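# Seat taper pins in every crank shaft collar

## Task

For every crank shaft, push a taper pin completely into its collar. Each pin can seat fully only when inserted from one particular side of the hole, and a pin that stays in place at the end only because the robot is holding it does not count.

## Robot and tools

ROBOT. Two 7-joint Kinova Gen3 arms, left_arm and right_arm, each carrying a Robotiq 2F-85 two-finger gripper and a wrist camera. Their root links sit at (+0.028, +0.270, 0) m for left_arm and (+0.046, -0.389, 0) m for right_arm, both almost unrotated (quat_wxyz about (1, 0, 0, -0.016) and (1, 0, 0, +0.002)). The names left and right are labels only, not image sides.

FRAME. Every reported gripper pose uses one scene frame: origin on the table surface midway between the arms, +z up, +x outward over the table, +y toward left_arm. Positions are in metres, orientations as quat_wxyz. The printed hand position can be somewhat wrong, worse at long reach. The reported point is the spot between the pads when closed; the gripper's +z runs along the fingers, +y along the closing line. Closed fingertips extend about 19 mm past that point, open ones about 6 mm, and closing pushes the tips roughly 13 mm farther out, so keep that clearance above surfaces.

JOINT ORDER (all rows and all per-joint lists): waist (joint_1), shoulder (joint_2), upper arm roll (joint_3), elbow (joint_4), forearm roll (joint_5), wrist pitch (joint_6), wrist roll (joint_7). Stated ranges in rad: waist, upper arm roll, forearm roll, wrist roll -69.115 to 69.115; shoulder -2.250 to 2.250; elbow -2.580 to 2.580; wrist pitch -2.100 to 2.100. True ends may differ by up to 0.013 rad. Load limits: 47.5 N m for the first four joints, 29.9 for the wrist three.

ROW FORMAT. A row is one flat list of 18 numbers, each in [-1, 1], covering both arms even if one stays still: left_arm's 7 joint values, its gripper position, its gripper speed, then the same 9 for right_arm. Joint values are scaled offsets, not poses: 1.0 equals 0.9985 rad for the first four joints and 0.8765 rad for the three wrist joints. Gripper position is absolute: +1 fully open (85 mm), 0 about 41 mm, about -0.8 pads touching, -1 closes until blocked. Gripper speed: -1 about 20 mm/s, 0 about 85, +1 about 150. To leave a gripper unchanged, repeat its previous two numbers; a 0 is itself a command.

execute_actions(actions): a list of actions; each action is a list of up to 15 rows, one per 1/30 s step, the last row repeating to fill 15 steps (0.5 s). Joint values in every row are offsets from the angles the arm had when that action began (for the first action, the last reported angles). An action requesting more than 0.013 rad beyond a joint range is rejected for both arms; a malformed action, or a bad first action, rejects the whole call. An empty list just returns state and images.

move(target, speed, blocking): target is one 18-number row; its joint offsets are measured from the Joint positions in the latest result that shows them. All joints travel along synchronised paths lasting 0.5 to 10 s; speed (rad/s, 0.01 to 2, default 0.5) caps the joint with the longest path. Paths ignore obstacles and the other arm. Gripper numbers are applied at the start. The result adds a move: line with the ending (done, off_target, moving, held, fault), limits=held or limits=none, and each arm's joint farthest from target. With blocking=false you get a result after 0.5 s; until the move is shown ended, only wait or stop are accepted.

wait(seconds): 0 to 10 s, holding current commands; returns early if a running move finishes. stop(): brakes a running move (fingers continue). zoom_image(camera, region): camera is cam_high, cam_low, cam_left_wrist or cam_right_wrist (all 896x504); region is [x0, y0, x1, y1] pixels from the top-left, at most 504x504. read_manual(section) returns licence texts only. finished_scene(scene) ends the current scene irreversibly and reports success; call it only once pins are seated and released.

RESULTS. Joint positions and Joint velocities are per arm in rad and rad/s; Joint targets show what joints are currently driven toward. position_measured_pct is roughly 50 minus 50 times the finger position (0 = open); stopping under 90 short of the request means something is held or blocking, about 90 means the pads met. Lines to note: joint sent to its limit, joint command not followed (clearance check altered targets), MOTOR HOT (from 60 °C; at 75 °C the arm sags in an OVER-TEMPERATURE FAULT), and TORQUE FAULT (arm halted 10 s, rest of call skipped). Joint torques are noisy and offset.

MOTION LIMITS. Each step keeps joint targets within 0.304 rad (first four joints) or 0.266 rad (wrist) of the measured angle, and scales them back if the gripper would jump over 70 mm; large motions need several actions.

CAUTIONS. Grip with position -1 held; for a gentle grip open first, then close slightly under the object width. Release by commanding wider than the object. Don't let the arms collide or press each other, avoid fast impacts and excessive pressing, and never knock or drop anything off the table. Occasional tugs on held parts or pushes on loose ones may occur.

Each tool is called after ">>>" by a JSON object that holds its "api" and its "payload".

## Session

>>> {"api": "execute_actions", "payload": {"actions": []}}

Scene clock: 0.00 s.
left_arm: end_effector_position=(+0.7036, +0.5363, +0.1234) position_measured_pct=0.0 end_effector_quat_wxyz=(-0.301, +0.716, +0.541, +0.324) | right_arm: end_effector_position=(+0.4615, -0.2123, +0.2172) position_measured_pct=0.0 end_effector_quat_wxyz=(+0.118, -0.235, +0.964, +0.047)
Joint names: [waist, shoulder, upper arm roll, elbow, forearm roll, wrist pitch, wrist roll]
Joint positions: left_arm=[-0.127  1.075  0.044  1.076 -1.126  1.07   0.273] | right_arm=[-0.383  0.269 -0.045  1.881 -0.053  0.742  1.655]
Joint velocities: left_arm=[ 0.001  0.     0.     0.    -0.     0.001  0.   ] | right_arm=[ 0.     0.001 -0.002 -0.001 -0.    -0.    -0.   ]
Joint torques (N m, as the joint torque sensors report them, + toward a larger angle): no reading
Motor temperatures (°C, as the motors report them): left_arm=[26 26 28 31 33 34 38] | right_arm=[31 28 29 31 34 40 36]
Joint targets: left_arm=[-0.127 1.075 0.044 1.076 -1.126 1.070 0.273] | right_arm=[-0.383 0.269 -0.045 1.881 -0.053 0.742 1.655]

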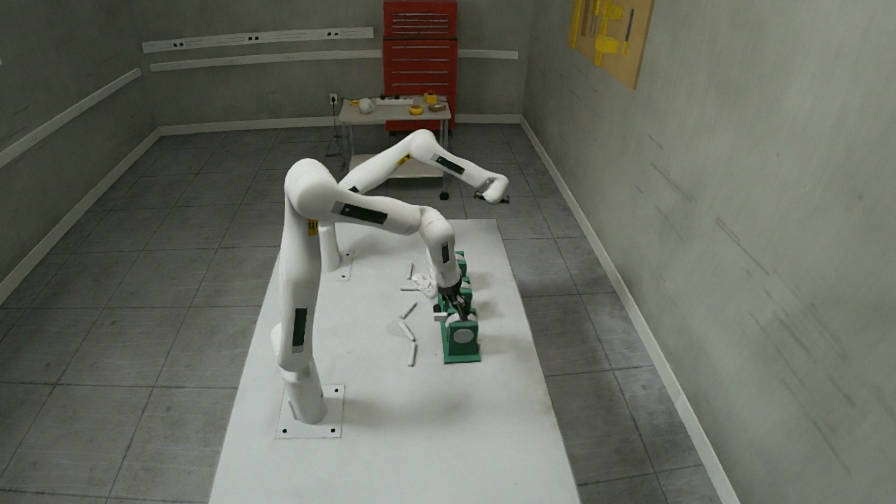

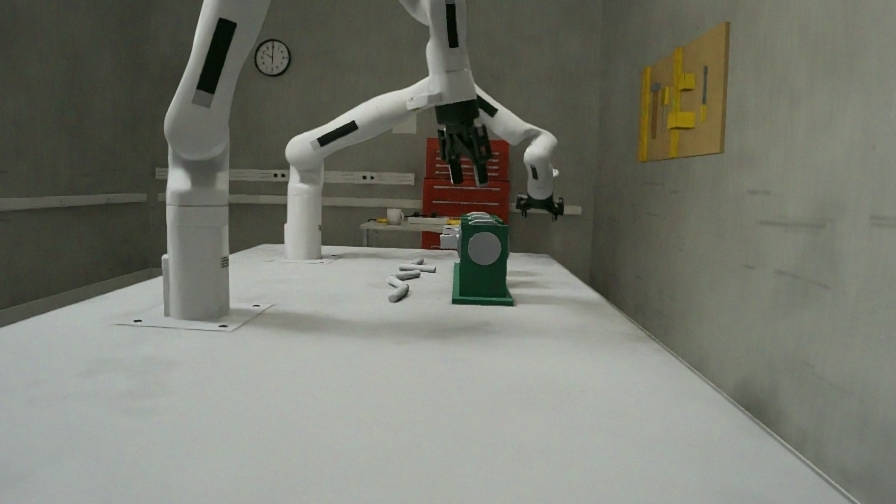

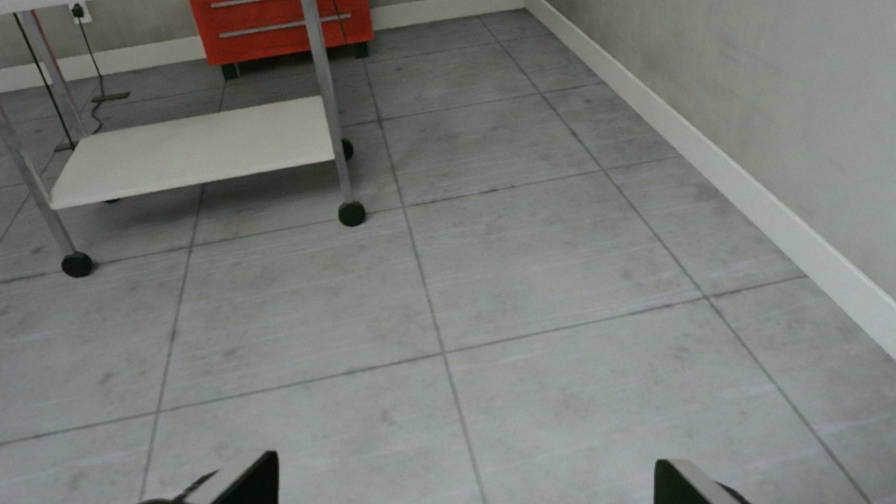

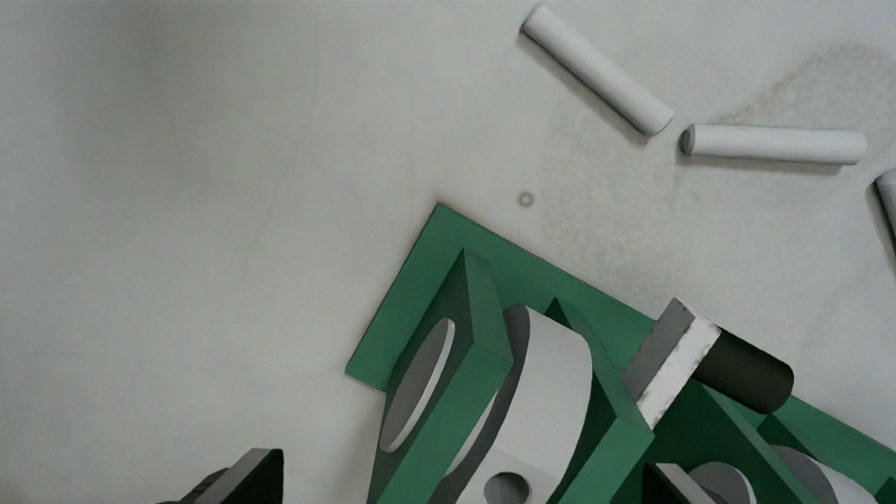

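>>> {"api": "zoom_image", "payload": {"camera": "cam_high", "region": [370,230,530,380]}}

>>> {"api": "zoom_image", "payload": {"camera": "cam_low", "region": [370,190,550,320]}}

Region (370, 230, 530, 380) of cam_high's 896x504 image, scaled by 3.150, with more detail than that image has; it fills the top 472 rows of this view, and the rest is white.

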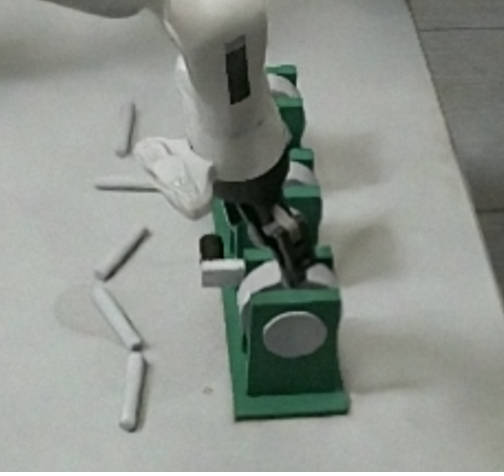

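Region (370, 190, 550, 320) of cam_low's 896x504 image, scaled by 2.800, with more detail than that image has.

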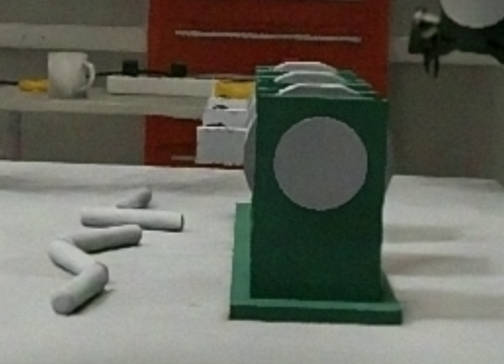

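>>> {"api": "move", "payload": {"target": [-0.173,-0.776,-0.044,0.525,1,0.195,1,1,0,-0.259,0.224,0.045,-0.853,0.06,1,-0.833,1,0], "speed": 1.0}}

Scene clock: 3.10 s.
left_arm: end_effector_position=(+0.4248, +0.4283, +0.2821) position_measured_pct=0.0 end_effector_quat_wxyz=(-0.040, +0.116, +0.986, +0.111) | right_arm: end_effector_position=(+0.4707, -0.0999, +0.3598) position_measured_pct=0.0 end_effector_quat_wxyz=(+0.001, +0.001, +1.000, +0.000)
Joint names: [waist, shoulder, upper arm roll, elbow, forearm roll, wrist pitch, wrist roll]
Joint positions: left_arm=[-0.3    0.3    0.     1.6   -0.249  1.241  1.15 ] | right_arm=[-0.642  0.492  0.     1.029 -0.     1.619  0.924]
Joint velocities: left_arm=[-0.001 -0.004  0.001 -0.     0.    -0.001 -0.   ] | right_arm=[-0.001  0.001 -0.    -0.002  0.     0.    -0.   ]
Joint torques (N m, as the joint torque sensors report them, + toward a larger angle): left_arm=[  0.42 -15.12  -0.34  -8.93  -0.82  -0.14  -0.35] | right_arm=[ -0.12 -19.03   0.6   -8.43   0.12   0.24  -0.06]
Motor temperatures (°C, as the motors report them): left_arm=[26 26 28 31 33 34 38] | right_arm=[31 28 29 31 34 40 36]
Joint targets: left_arm=[-0.300 0.300 0.001 1.600 -0.249 1.241 1.150] | right_arm=[-0.642 0.493 0.000 1.029 -0.000 1.619 0.924]
move: done; limits=none; left_arm: farthest joint: the waist, 0.000 radians from its target (0.172 radians at the start); right_arm: farthest joint: the waist, 0.000 radians from its target (0.258 radians at the start)

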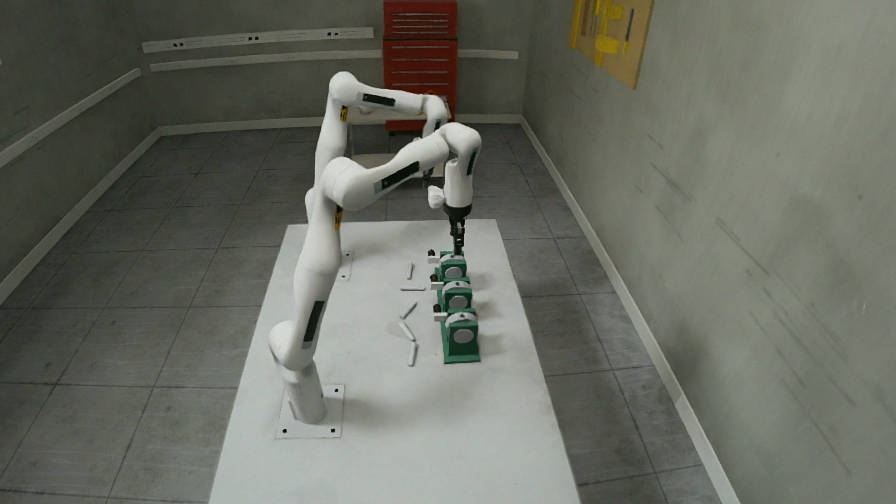

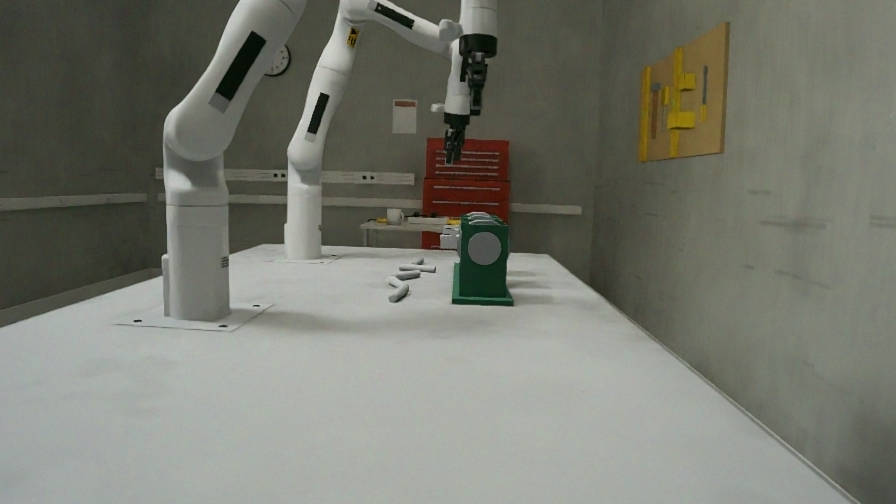

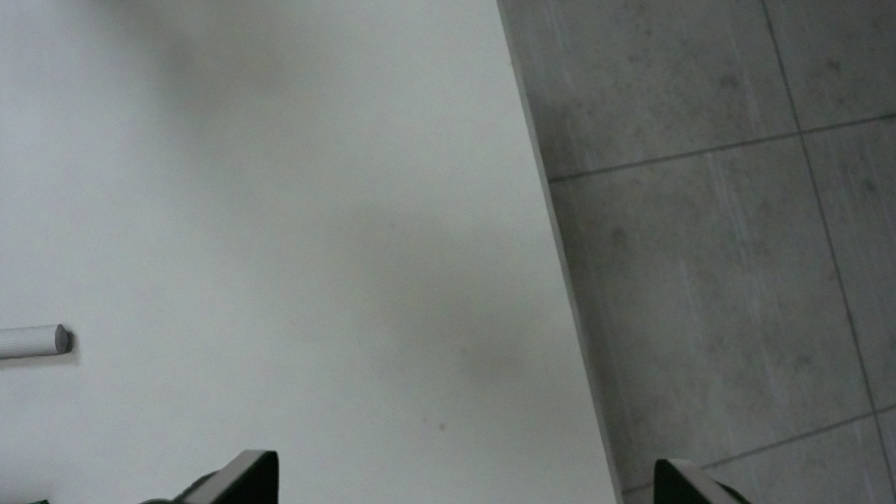

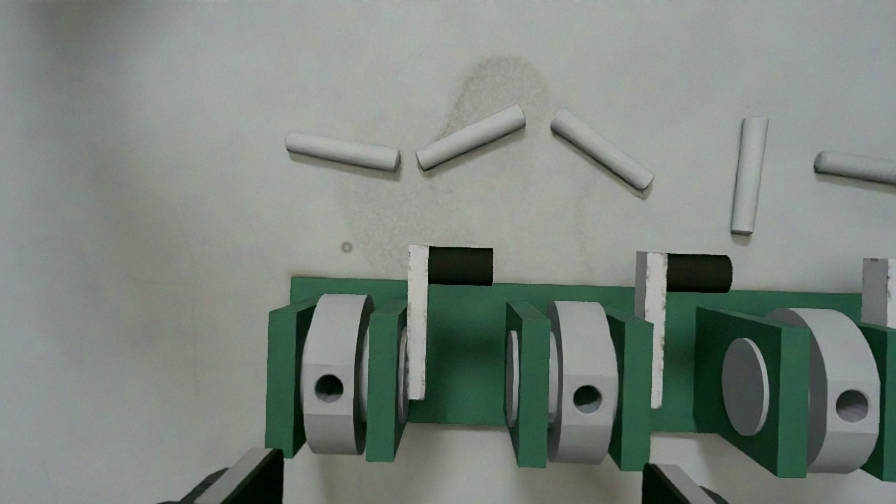

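>>> {"api": "zoom_image", "payload": {"camera": "cam_right_wrist", "region": [250,230,700,490]}}

>>> {"api": "zoom_image", "payload": {"camera": "cam_right_wrist", "region": [270,80,680,220]}}

>>> {"api": "zoom_image", "payload": {"camera": "cam_high", "region": [390,240,500,370]}}

Region (250, 230, 700, 490) of cam_right_wrist's 896x504 image, scaled by 1.120; it fills the top 291 rows of this view, and the rest is white.

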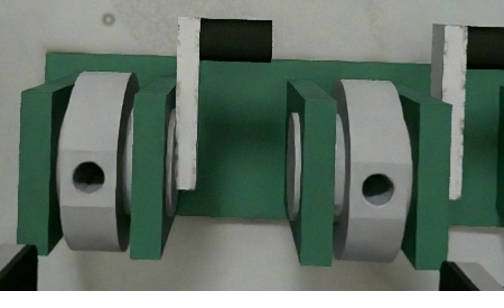

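Region (270, 80, 680, 220) of cam_right_wrist's 896x504 image, scaled by 1.229; it fills the top 172 rows of this view, and the rest is white.

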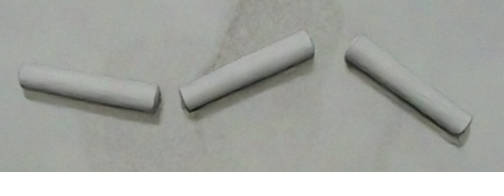

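Region (390, 240, 500, 370) of cam_high's 896x504 image, scaled by 3.877, with more detail than that image has; it fills the left 426 columns of this view, and the rest is white.

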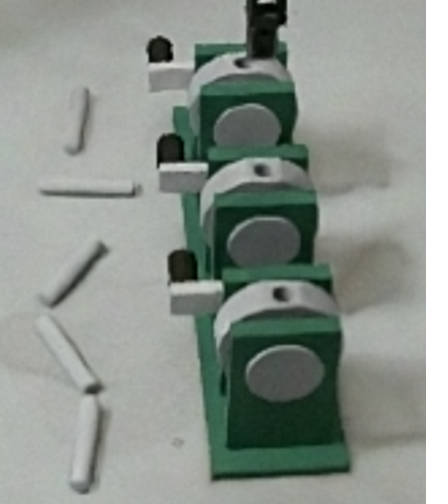

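>>> {"api": "move", "payload": {"target": [0,0,0,0,0.284,0,0.17,1,0,-0.027,0.3535,0,-0.3265,0,-0.0285,-0.03,1,0], "speed": 0.8}}

Scene clock: 6.20 s.
left_arm: end_effector_position=(+0.4412, +0.3575, +0.2736) position_measured_pct=0.0 end_effector_quat_wxyz=(-0.000, +0.003, +1.000, +0.000) | right_arm: end_effector_position=(+0.5533, -0.0166, +0.2598) position_measured_pct=0.0 end_effector_quat_wxyz=(-0.000, +0.000, +1.000, -0.000)
Joint names: [waist, shoulder, upper arm roll, elbow, forearm roll, wrist pitch, wrist roll]
Joint positions: left_arm=[-0.3    0.3    0.     1.6   -0.     1.241  1.299] | right_arm=[-0.669  0.845  0.     0.703 -0.     1.594  0.898]
Joint velocities: left_arm=[-0.    -0.     0.001  0.001 -0.     0.001 -0.   ] | right_arm=[-0.     0.003  0.    -0.001  0.     0.     0.   ]
Joint torques (N m, as the joint torque sensors report them, + toward a larger angle): left_arm=[ -0.39 -15.12  -0.02  -8.59  -0.13  -0.16  -0.23] | right_arm=[ -0.35 -25.38   0.53  -8.62  -0.02   0.18   0.11]
Motor temperatures (°C, as the motors report them): left_arm=[26 26 28 31 33 34 38] | right_arm=[31 28 29 31 34 40 36]
Joint targets: left_arm=[-0.300 0.300 0.000 1.600 -0.000 1.241 1.299] | right_arm=[-0.669 0.845 0.000 0.703 -0.000 1.594 0.898]
move: done; limits=none; left_arm: farthest joint: the waist, 0.000 radians from its target (0.000 radians at the start); right_arm: farthest joint: the waist, 0.000 radians from its target (0.027 radians at the start)

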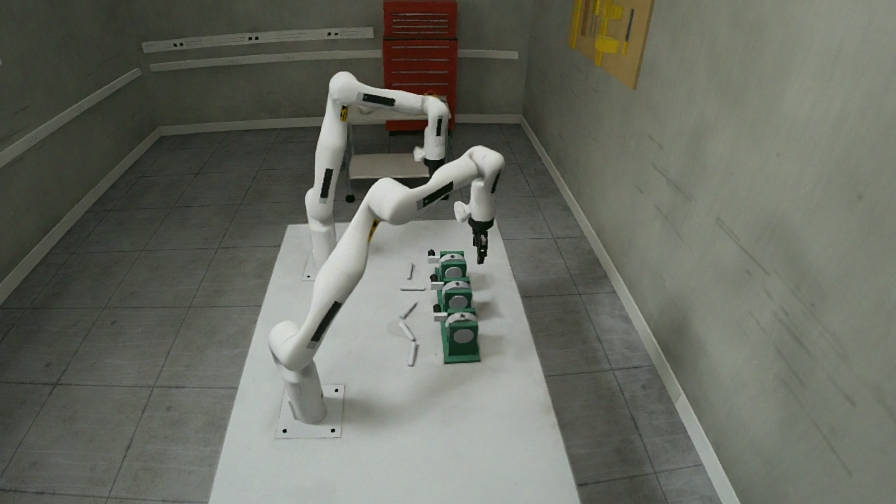

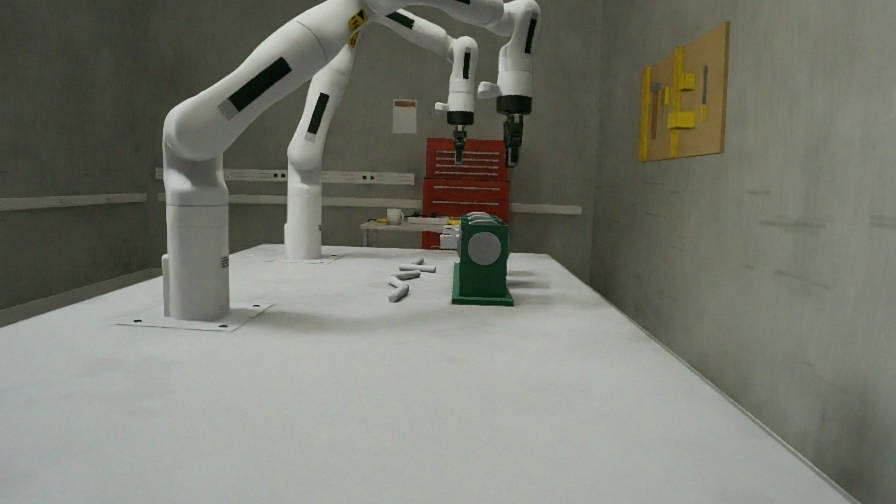

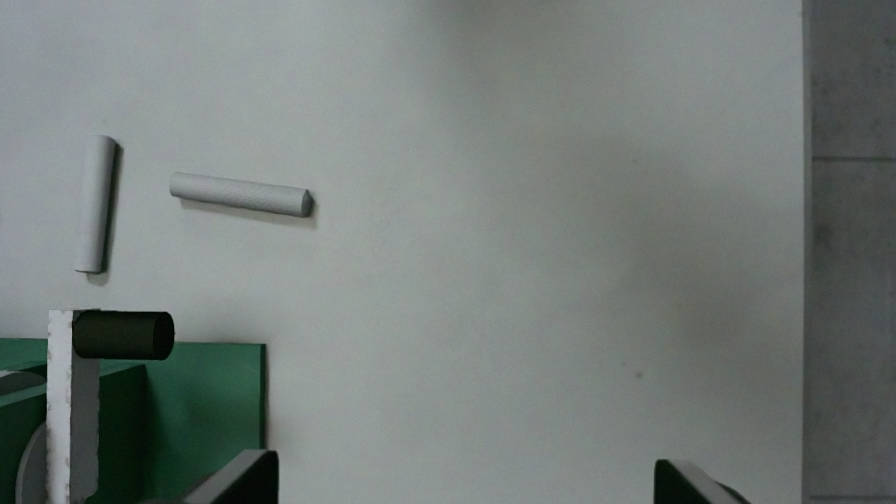

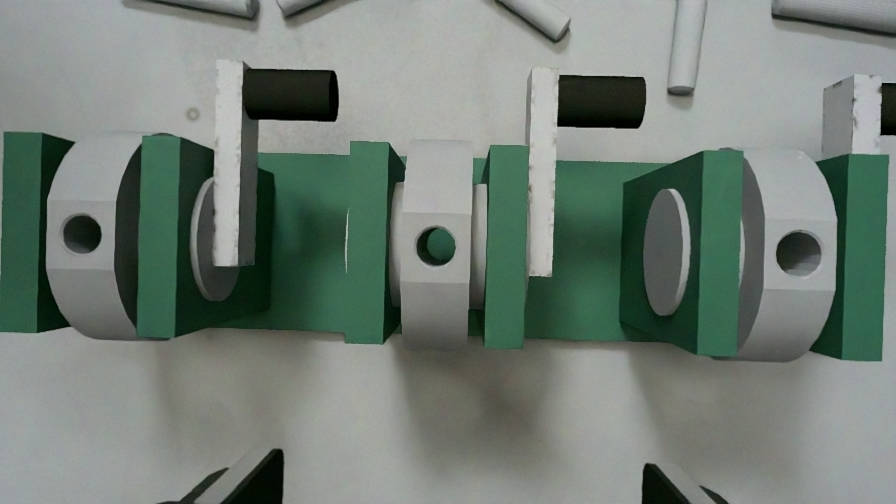

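>>> {"api": "zoom_image", "payload": {"camera": "cam_right_wrist", "region": [396,205,476,285]}}

>>> {"api": "zoom_image", "payload": {"camera": "cam_right_wrist", "region": [759,213,839,293]}}

>>> {"api": "zoom_image", "payload": {"camera": "cam_right_wrist", "region": [42,193,122,273]}}

Region (396, 205, 476, 285) of cam_right_wrist's 896x504 image, scaled by 6.300.

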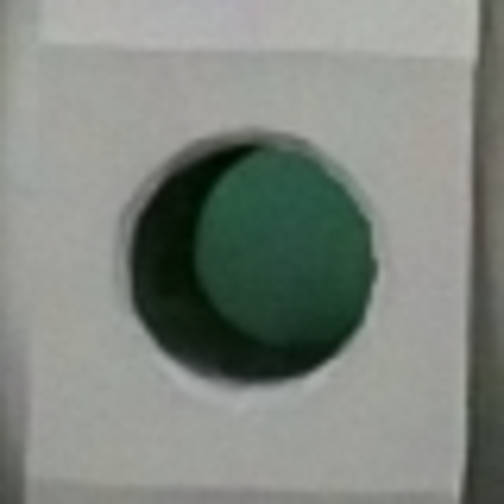

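Region (759, 213, 839, 293) of cam_right_wrist's 896x504 image, scaled by 6.300.

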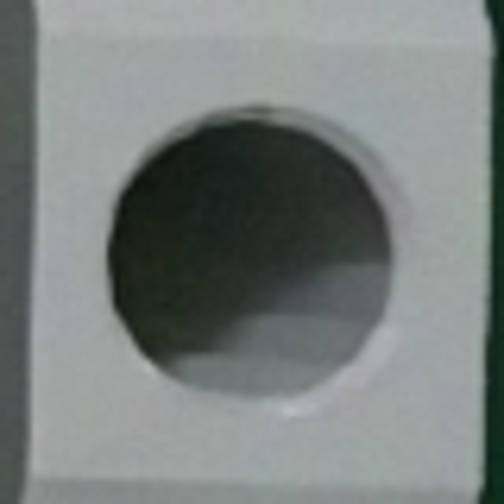

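Region (42, 193, 122, 273) of cam_right_wrist's 896x504 image, scaled by 6.300.

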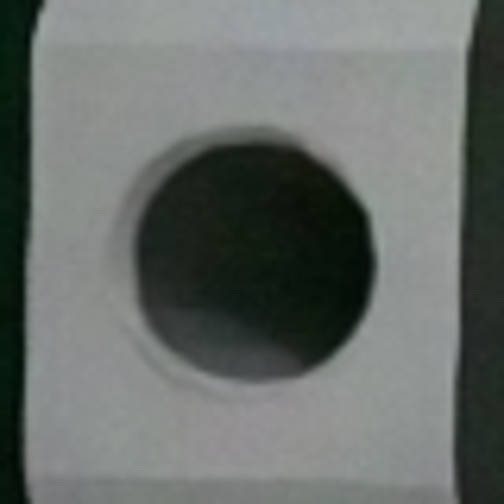

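>>> {"api": "move", "payload": {"target": [0.738,0.1097,0,0.0935,0,-0.2308,-0.947,0.3,0,-0.054,-0.386,0,0.909,0,-0.596,1,0.3,0], "speed": 0.8}}

>>> {"api": "move", "payload": {"target": [0,0,0,0,0,0,0,0.3,0,0,0,0,0,0,0,0.731,0.3,0], "speed": 1.0}}

Scene clock: 11.13 s.
left_arm: end_effector_position=(+0.4073, +0.0497, +0.1998) position_measured_pct=34.9 end_effector_quat_wxyz=(-0.000, +0.707, +0.707, -0.000) | right_arm: end_effector_position=(+0.4081, -0.1002, +0.1999) position_measured_pct=34.9 end_effector_quat_wxyz=(-0.000, -0.448, +0.894, -0.000)
Joint names: [waist, shoulder, upper arm roll, elbow, forearm roll, wrist pitch, wrist roll]
Joint positions: left_arm=[ 0.437  0.41   0.001  1.694 -0.     1.039  0.469] | right_arm=[-0.723  0.46   0.     1.611 -0.     1.071  1.775]
Joint velocities: left_arm=[ 0.002  0.     0.    -0.001  0.    -0.002 -0.   ] | right_arm=[-0.    -0.     0.001 -0.002  0.    -0.    -0.   ]
Joint torques (N m, as the joint torque sensors report them, + toward a larger angle): left_arm=[  0.17 -16.66  -0.44  -7.96  -0.03  -0.1   -0.17] | right_arm=[ -0.23 -17.73   0.22  -7.48   0.35   0.33  -0.09]
Motor temperatures (°C, as the motors report them): left_arm=[26 26 28 31 33 34 38] | right_arm=[31 28 29 31 34 40 36]
Joint targets: left_arm=[0.437 0.410 0.000 1.694 -0.000 1.039 0.469] | right_arm=[-0.723 0.460 0.000 1.611 -0.000 1.071 1.775]
move: done; limits=none; left_arm: farthest joint: the upper arm roll, 0.001 radians from its target (0.000 radians at the start); right_arm: farthest joint: the waist, 0.000 radians from its target (0.054 radians at the start)

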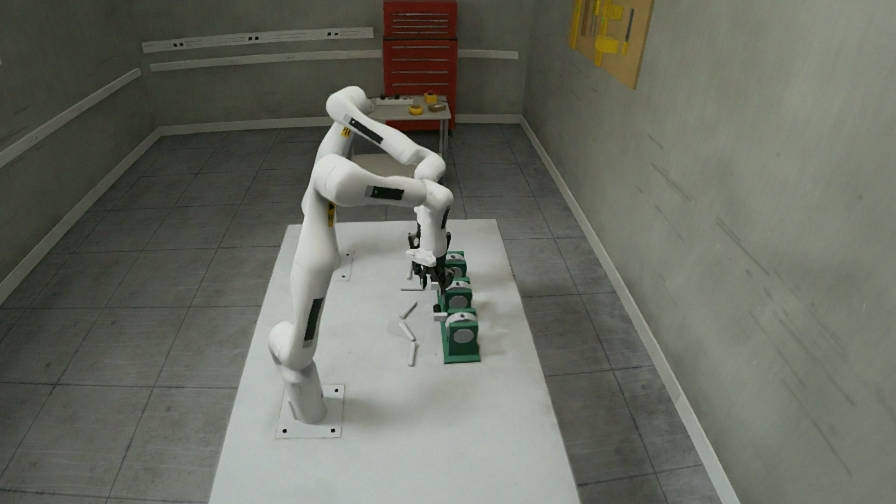

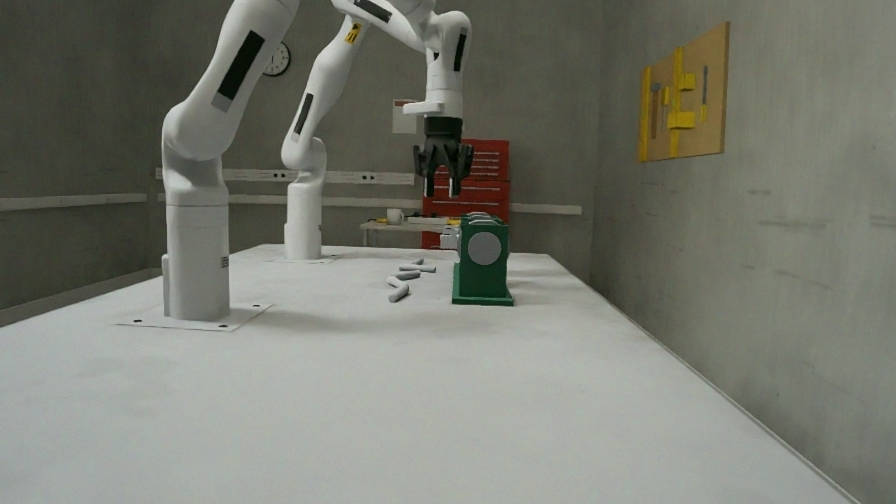

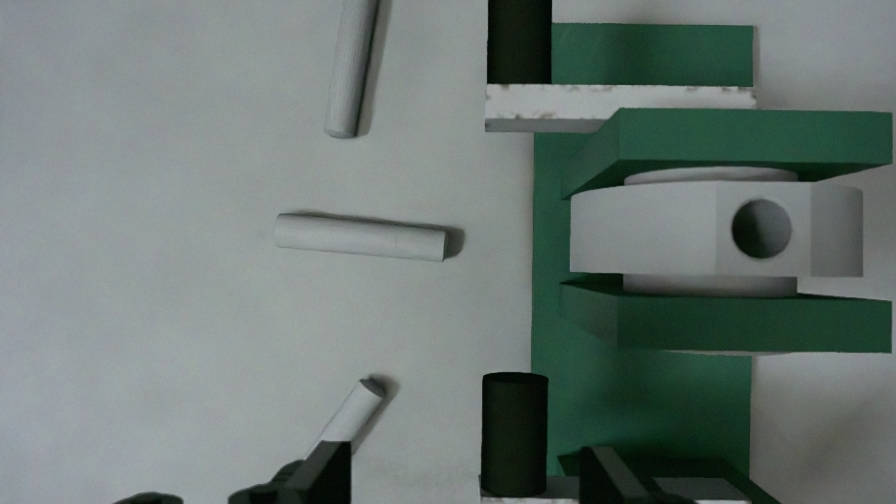

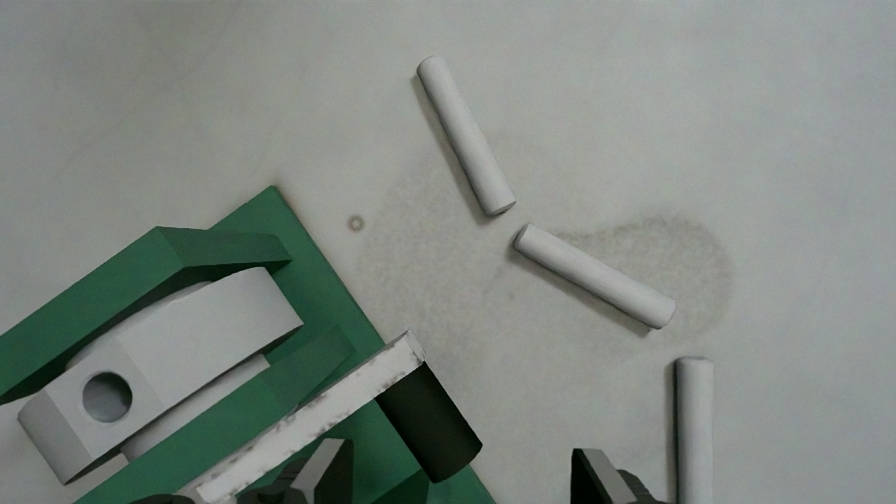

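Scene clock: 12.27 s.
left_arm: end_effector_position=(+0.4073, +0.0497, +0.1998) position_measured_pct=34.9 end_effector_quat_wxyz=(-0.000, +0.707, +0.707, -0.000) | right_arm: end_effector_position=(+0.4081, -0.1002, +0.1999) position_measured_pct=34.9 end_effector_quat_wxyz=(+0.000, +0.707, -0.707, -0.000)
Joint names: [waist, shoulder, upper arm roll, elbow, forearm roll, wrist pitch, wrist roll]
Joint positions: left_arm=[ 0.437  0.41   0.001  1.694 -0.     1.039  0.469] | right_arm=[-0.723  0.46   0.     1.611 -0.     1.071  2.415]
Joint velocities: left_arm=[ 0.001  0.     0.001  0.001 -0.     0.002  0.001] | right_arm=[-0.     0.001 -0.     0.     0.    -0.     0.   ]
Joint torques (N m, as the joint torque sensors report them, + toward a larger angle): left_arm=[ -0.13 -16.29  -0.01  -8.04   0.03  -0.03  -0.19] | right_arm=[ -0.19 -17.57   0.45  -7.49   0.17   0.43  -0.16]
Motor temperatures (°C, as the motors report them): left_arm=[26 26 28 31 33 34 38] | right_arm=[31 28 29 31 34 40 36]
Joint targets: left_arm=[0.437 0.410 0.001 1.694 -0.000 1.039 0.469] | right_arm=[-0.723 0.460 0.000 1.611 -0.000 1.071 2.415]
move: done; limits=none; left_arm: farthest joint: the waist, 0.000 radians from its target (0.000 radians at the start); right_arm: farthest joint: the waist, 0.000 radians from its target (0.000 radians at the start)

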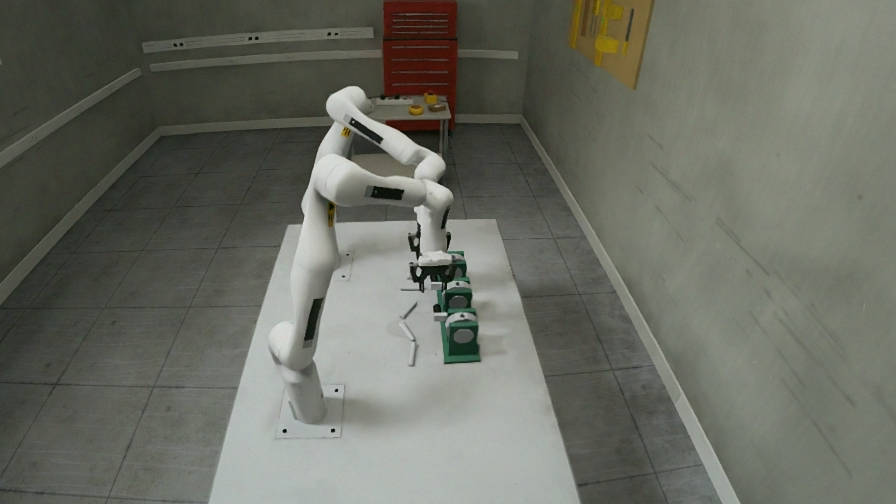

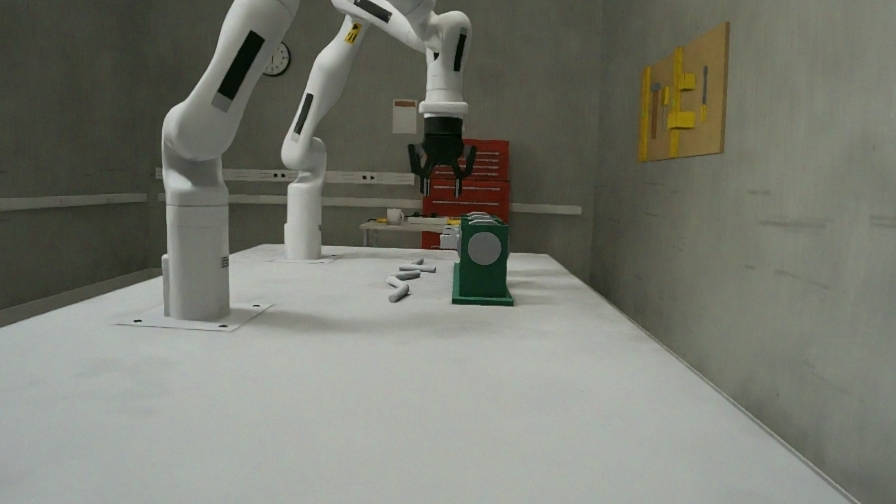

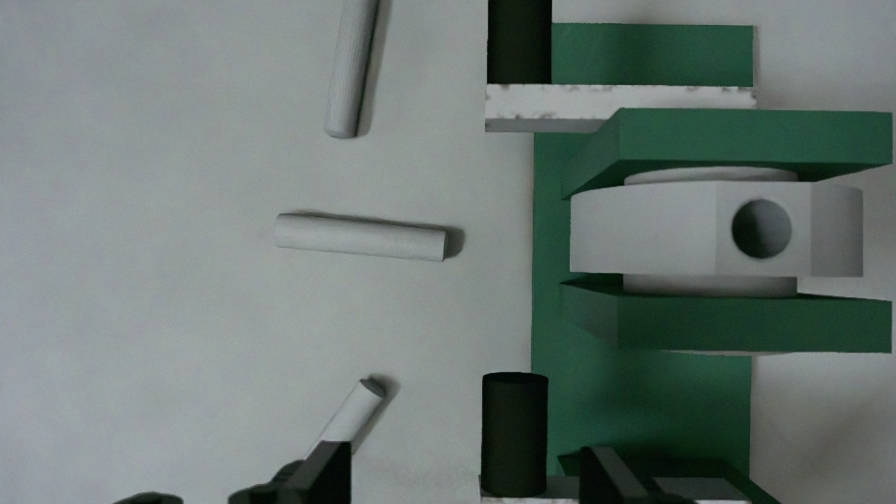

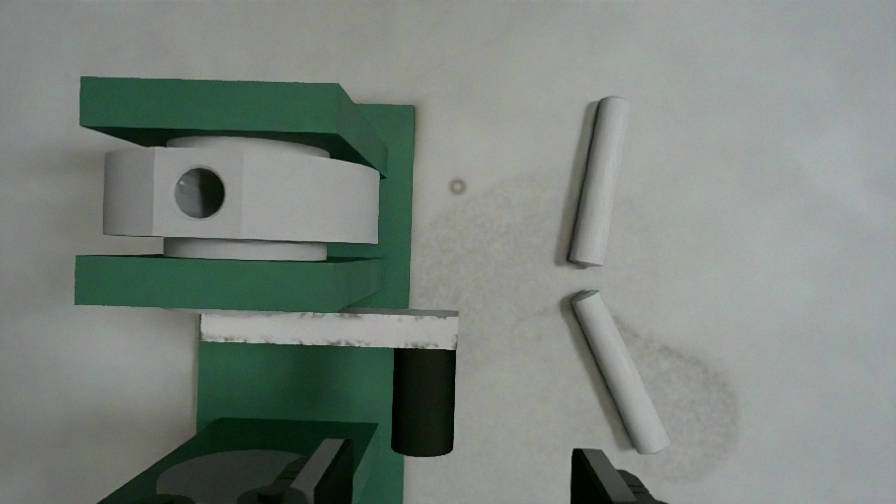

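>>> {"api": "move", "payload": {"target": [-0.027,0.1675,0,0.0798,0,-0.2833,-0.031,0.3,0,0.017,0.1587,0,0.0789,0,-0.2712,0.019,0.3,0], "speed": 0.3}}

Scene clock: 15.70 s.
left_arm: end_effector_position=(+0.4268, +0.0535, +0.1053) position_measured_pct=34.9 end_effector_quat_wxyz=(+0.000, +0.708, +0.707, +0.000) | right_arm: end_effector_position=(+0.4237, -0.0971, +0.1051) position_measured_pct=34.9 end_effector_quat_wxyz=(-0.000, +0.707, -0.707, +0.000)
Joint names: [waist, shoulder, upper arm roll, elbow, forearm roll, wrist pitch, wrist roll]
Joint positions: left_arm=[ 0.41   0.577  0.001  1.773 -0.     0.791  0.442] | right_arm=[-0.706  0.618  0.     1.689 -0.     0.833  2.432]
Joint velocities: left_arm=[-0.     0.004  0.002  0.001  0.     0.002 -0.   ] | right_arm=[ 0.     0.004 -0.001 -0.    -0.    -0.001 -0.   ]
Joint torques (N m, as the joint torque sensors report them, + toward a larger angle): left_arm=[  0.17 -18.55  -0.24  -6.76  -0.01  -0.34  -0.09] | right_arm=[ -0.22 -19.26   0.56  -6.41  -0.03   0.36  -0.11]
Motor temperatures (°C, as the motors report them): left_arm=[26 26 28 31 33 34 38] | right_arm=[31 28 29 31 34 40 36]
Joint targets: left_arm=[0.410 0.577 0.001 1.773 -0.000 0.791 0.442] | right_arm=[-0.706 0.619 0.000 1.689 -0.000 0.833 2.432]
move: done; limits=none; left_arm: farthest joint: the waist, 0.000 radians from its target (0.027 radians at the start); right_arm: farthest joint: the waist, 0.000 radians from its target (0.017 radians at the start)

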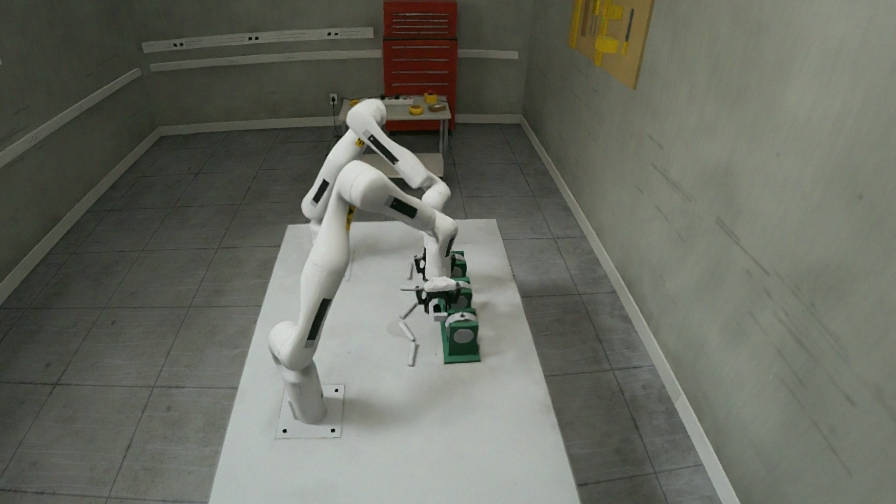

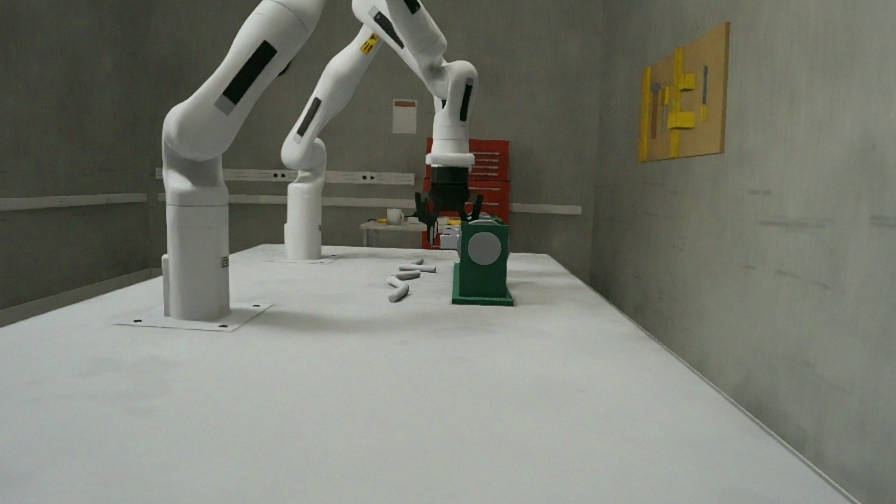

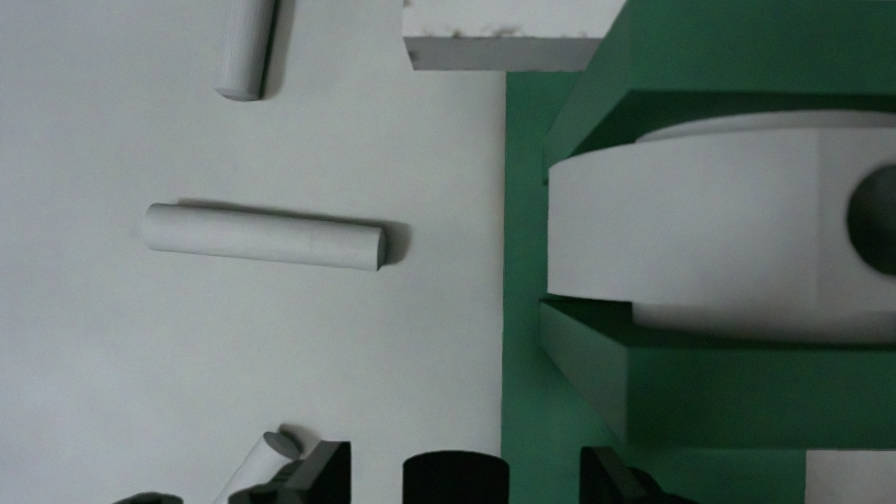

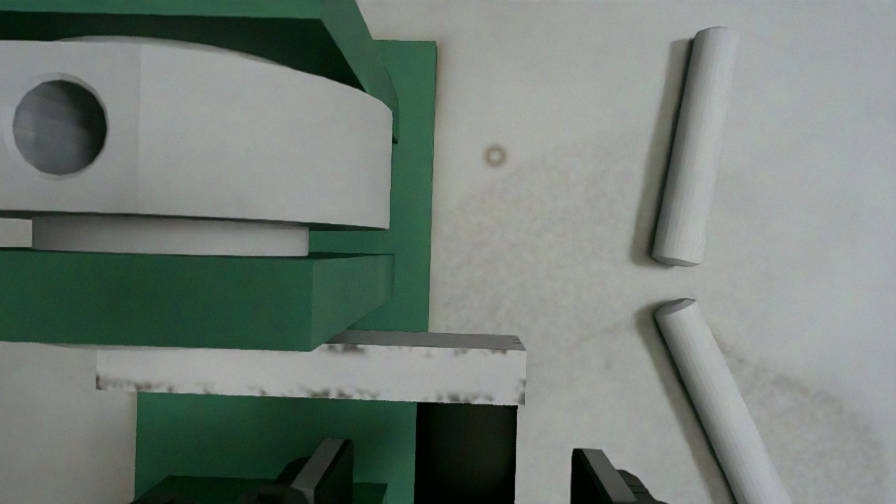

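>>> {"api": "move", "payload": {"target": [0.002,-0.0045,0,0.008,0,-0.004,0.002,-0.36,0,0,0,0,0,0,0,0,-0.36,0]}}

Scene clock: 17.07 s.
left_arm: end_effector_position=(+0.4246, +0.0537, +0.1055) position_measured_pct=67.1 end_effector_quat_wxyz=(+0.001, +0.708, +0.707, +0.000) | right_arm: end_effector_position=(+0.4230, -0.0971, +0.1050) position_measured_pct=67.1 end_effector_quat_wxyz=(+0.000, +0.707, -0.707, -0.000)
Joint names: [waist, shoulder, upper arm roll, elbow, forearm roll, wrist pitch, wrist roll]
Joint positions: left_arm=[ 0.411  0.572  0.     1.781 -0.     0.787  0.443] | right_arm=[-0.706  0.618 -0.     1.69  -0.001  0.834  2.432]
Joint velocities: left_arm=[-0.001 -0.001  0.    -0.001  0.    -0.001 -0.   ] | right_arm=[-0.    -0.001 -0.001 -0.002 -0.     0.     0.   ]
Joint torques (N m, as the joint torque sensors report them, + toward a larger angle): left_arm=[ -0.39 -18.26   0.03  -6.54  -0.14   0.2   -0.14] | right_arm=[  0.16 -19.04   0.49  -7.04   0.18  -0.1   -0.04]
Motor temperatures (°C, as the motors report them): left_arm=[26 26 28 31 33 34 38] | right_arm=[31 28 29 31 34 40 36]
Joint targets: left_arm=[0.412 0.572 0.001 1.781 -0.000 0.787 0.443] | right_arm=[-0.706 0.618 0.000 1.689 -0.000 0.833 2.432]
move: done; limits=none; left_arm: farthest joint: the waist, 0.001 radians from its target (0.002 radians at the start); right_arm: farthest joint: the elbow, 0.001 radians from its target (0.000 radians at the start)

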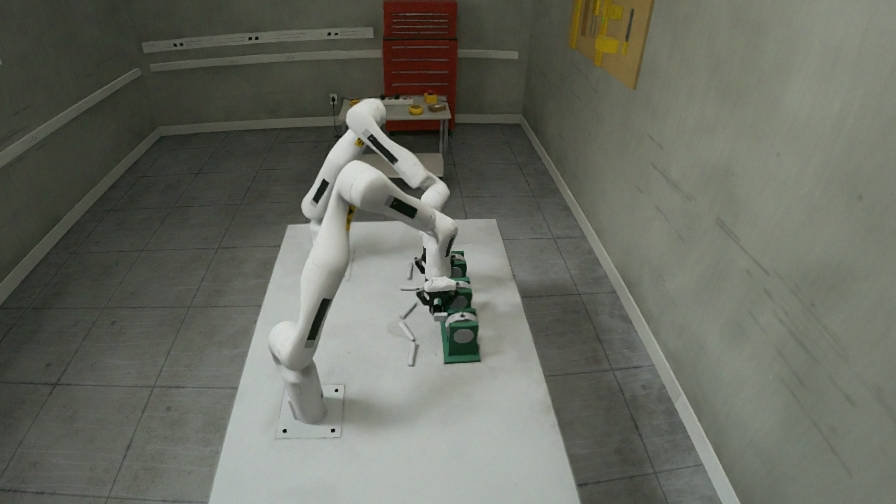

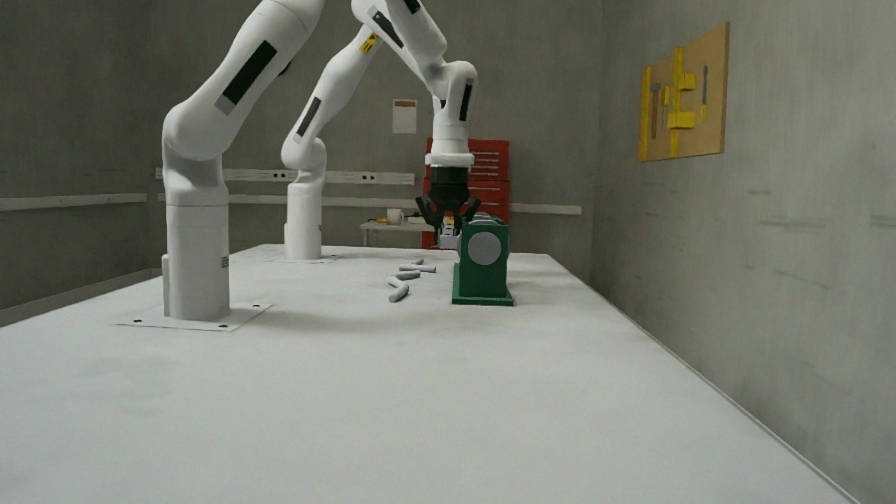

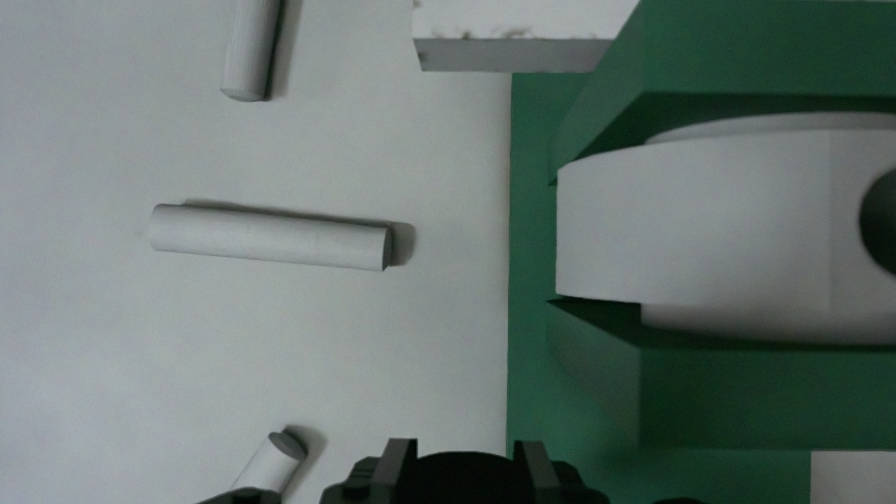

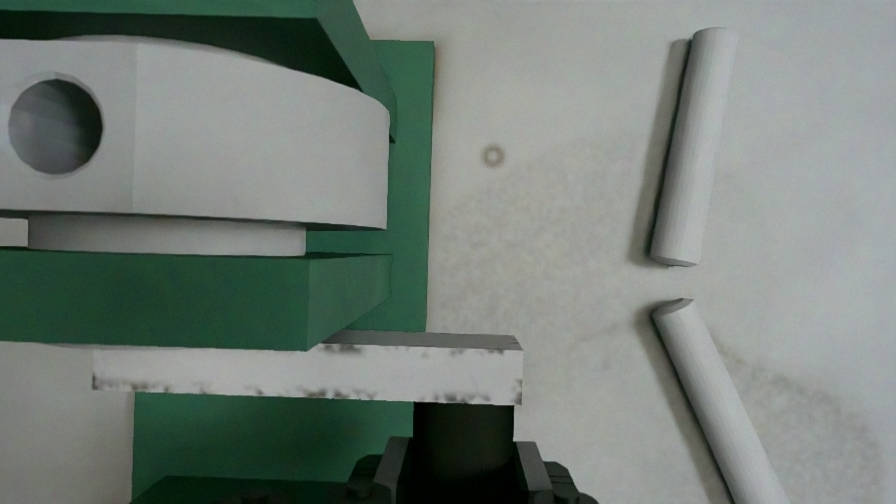

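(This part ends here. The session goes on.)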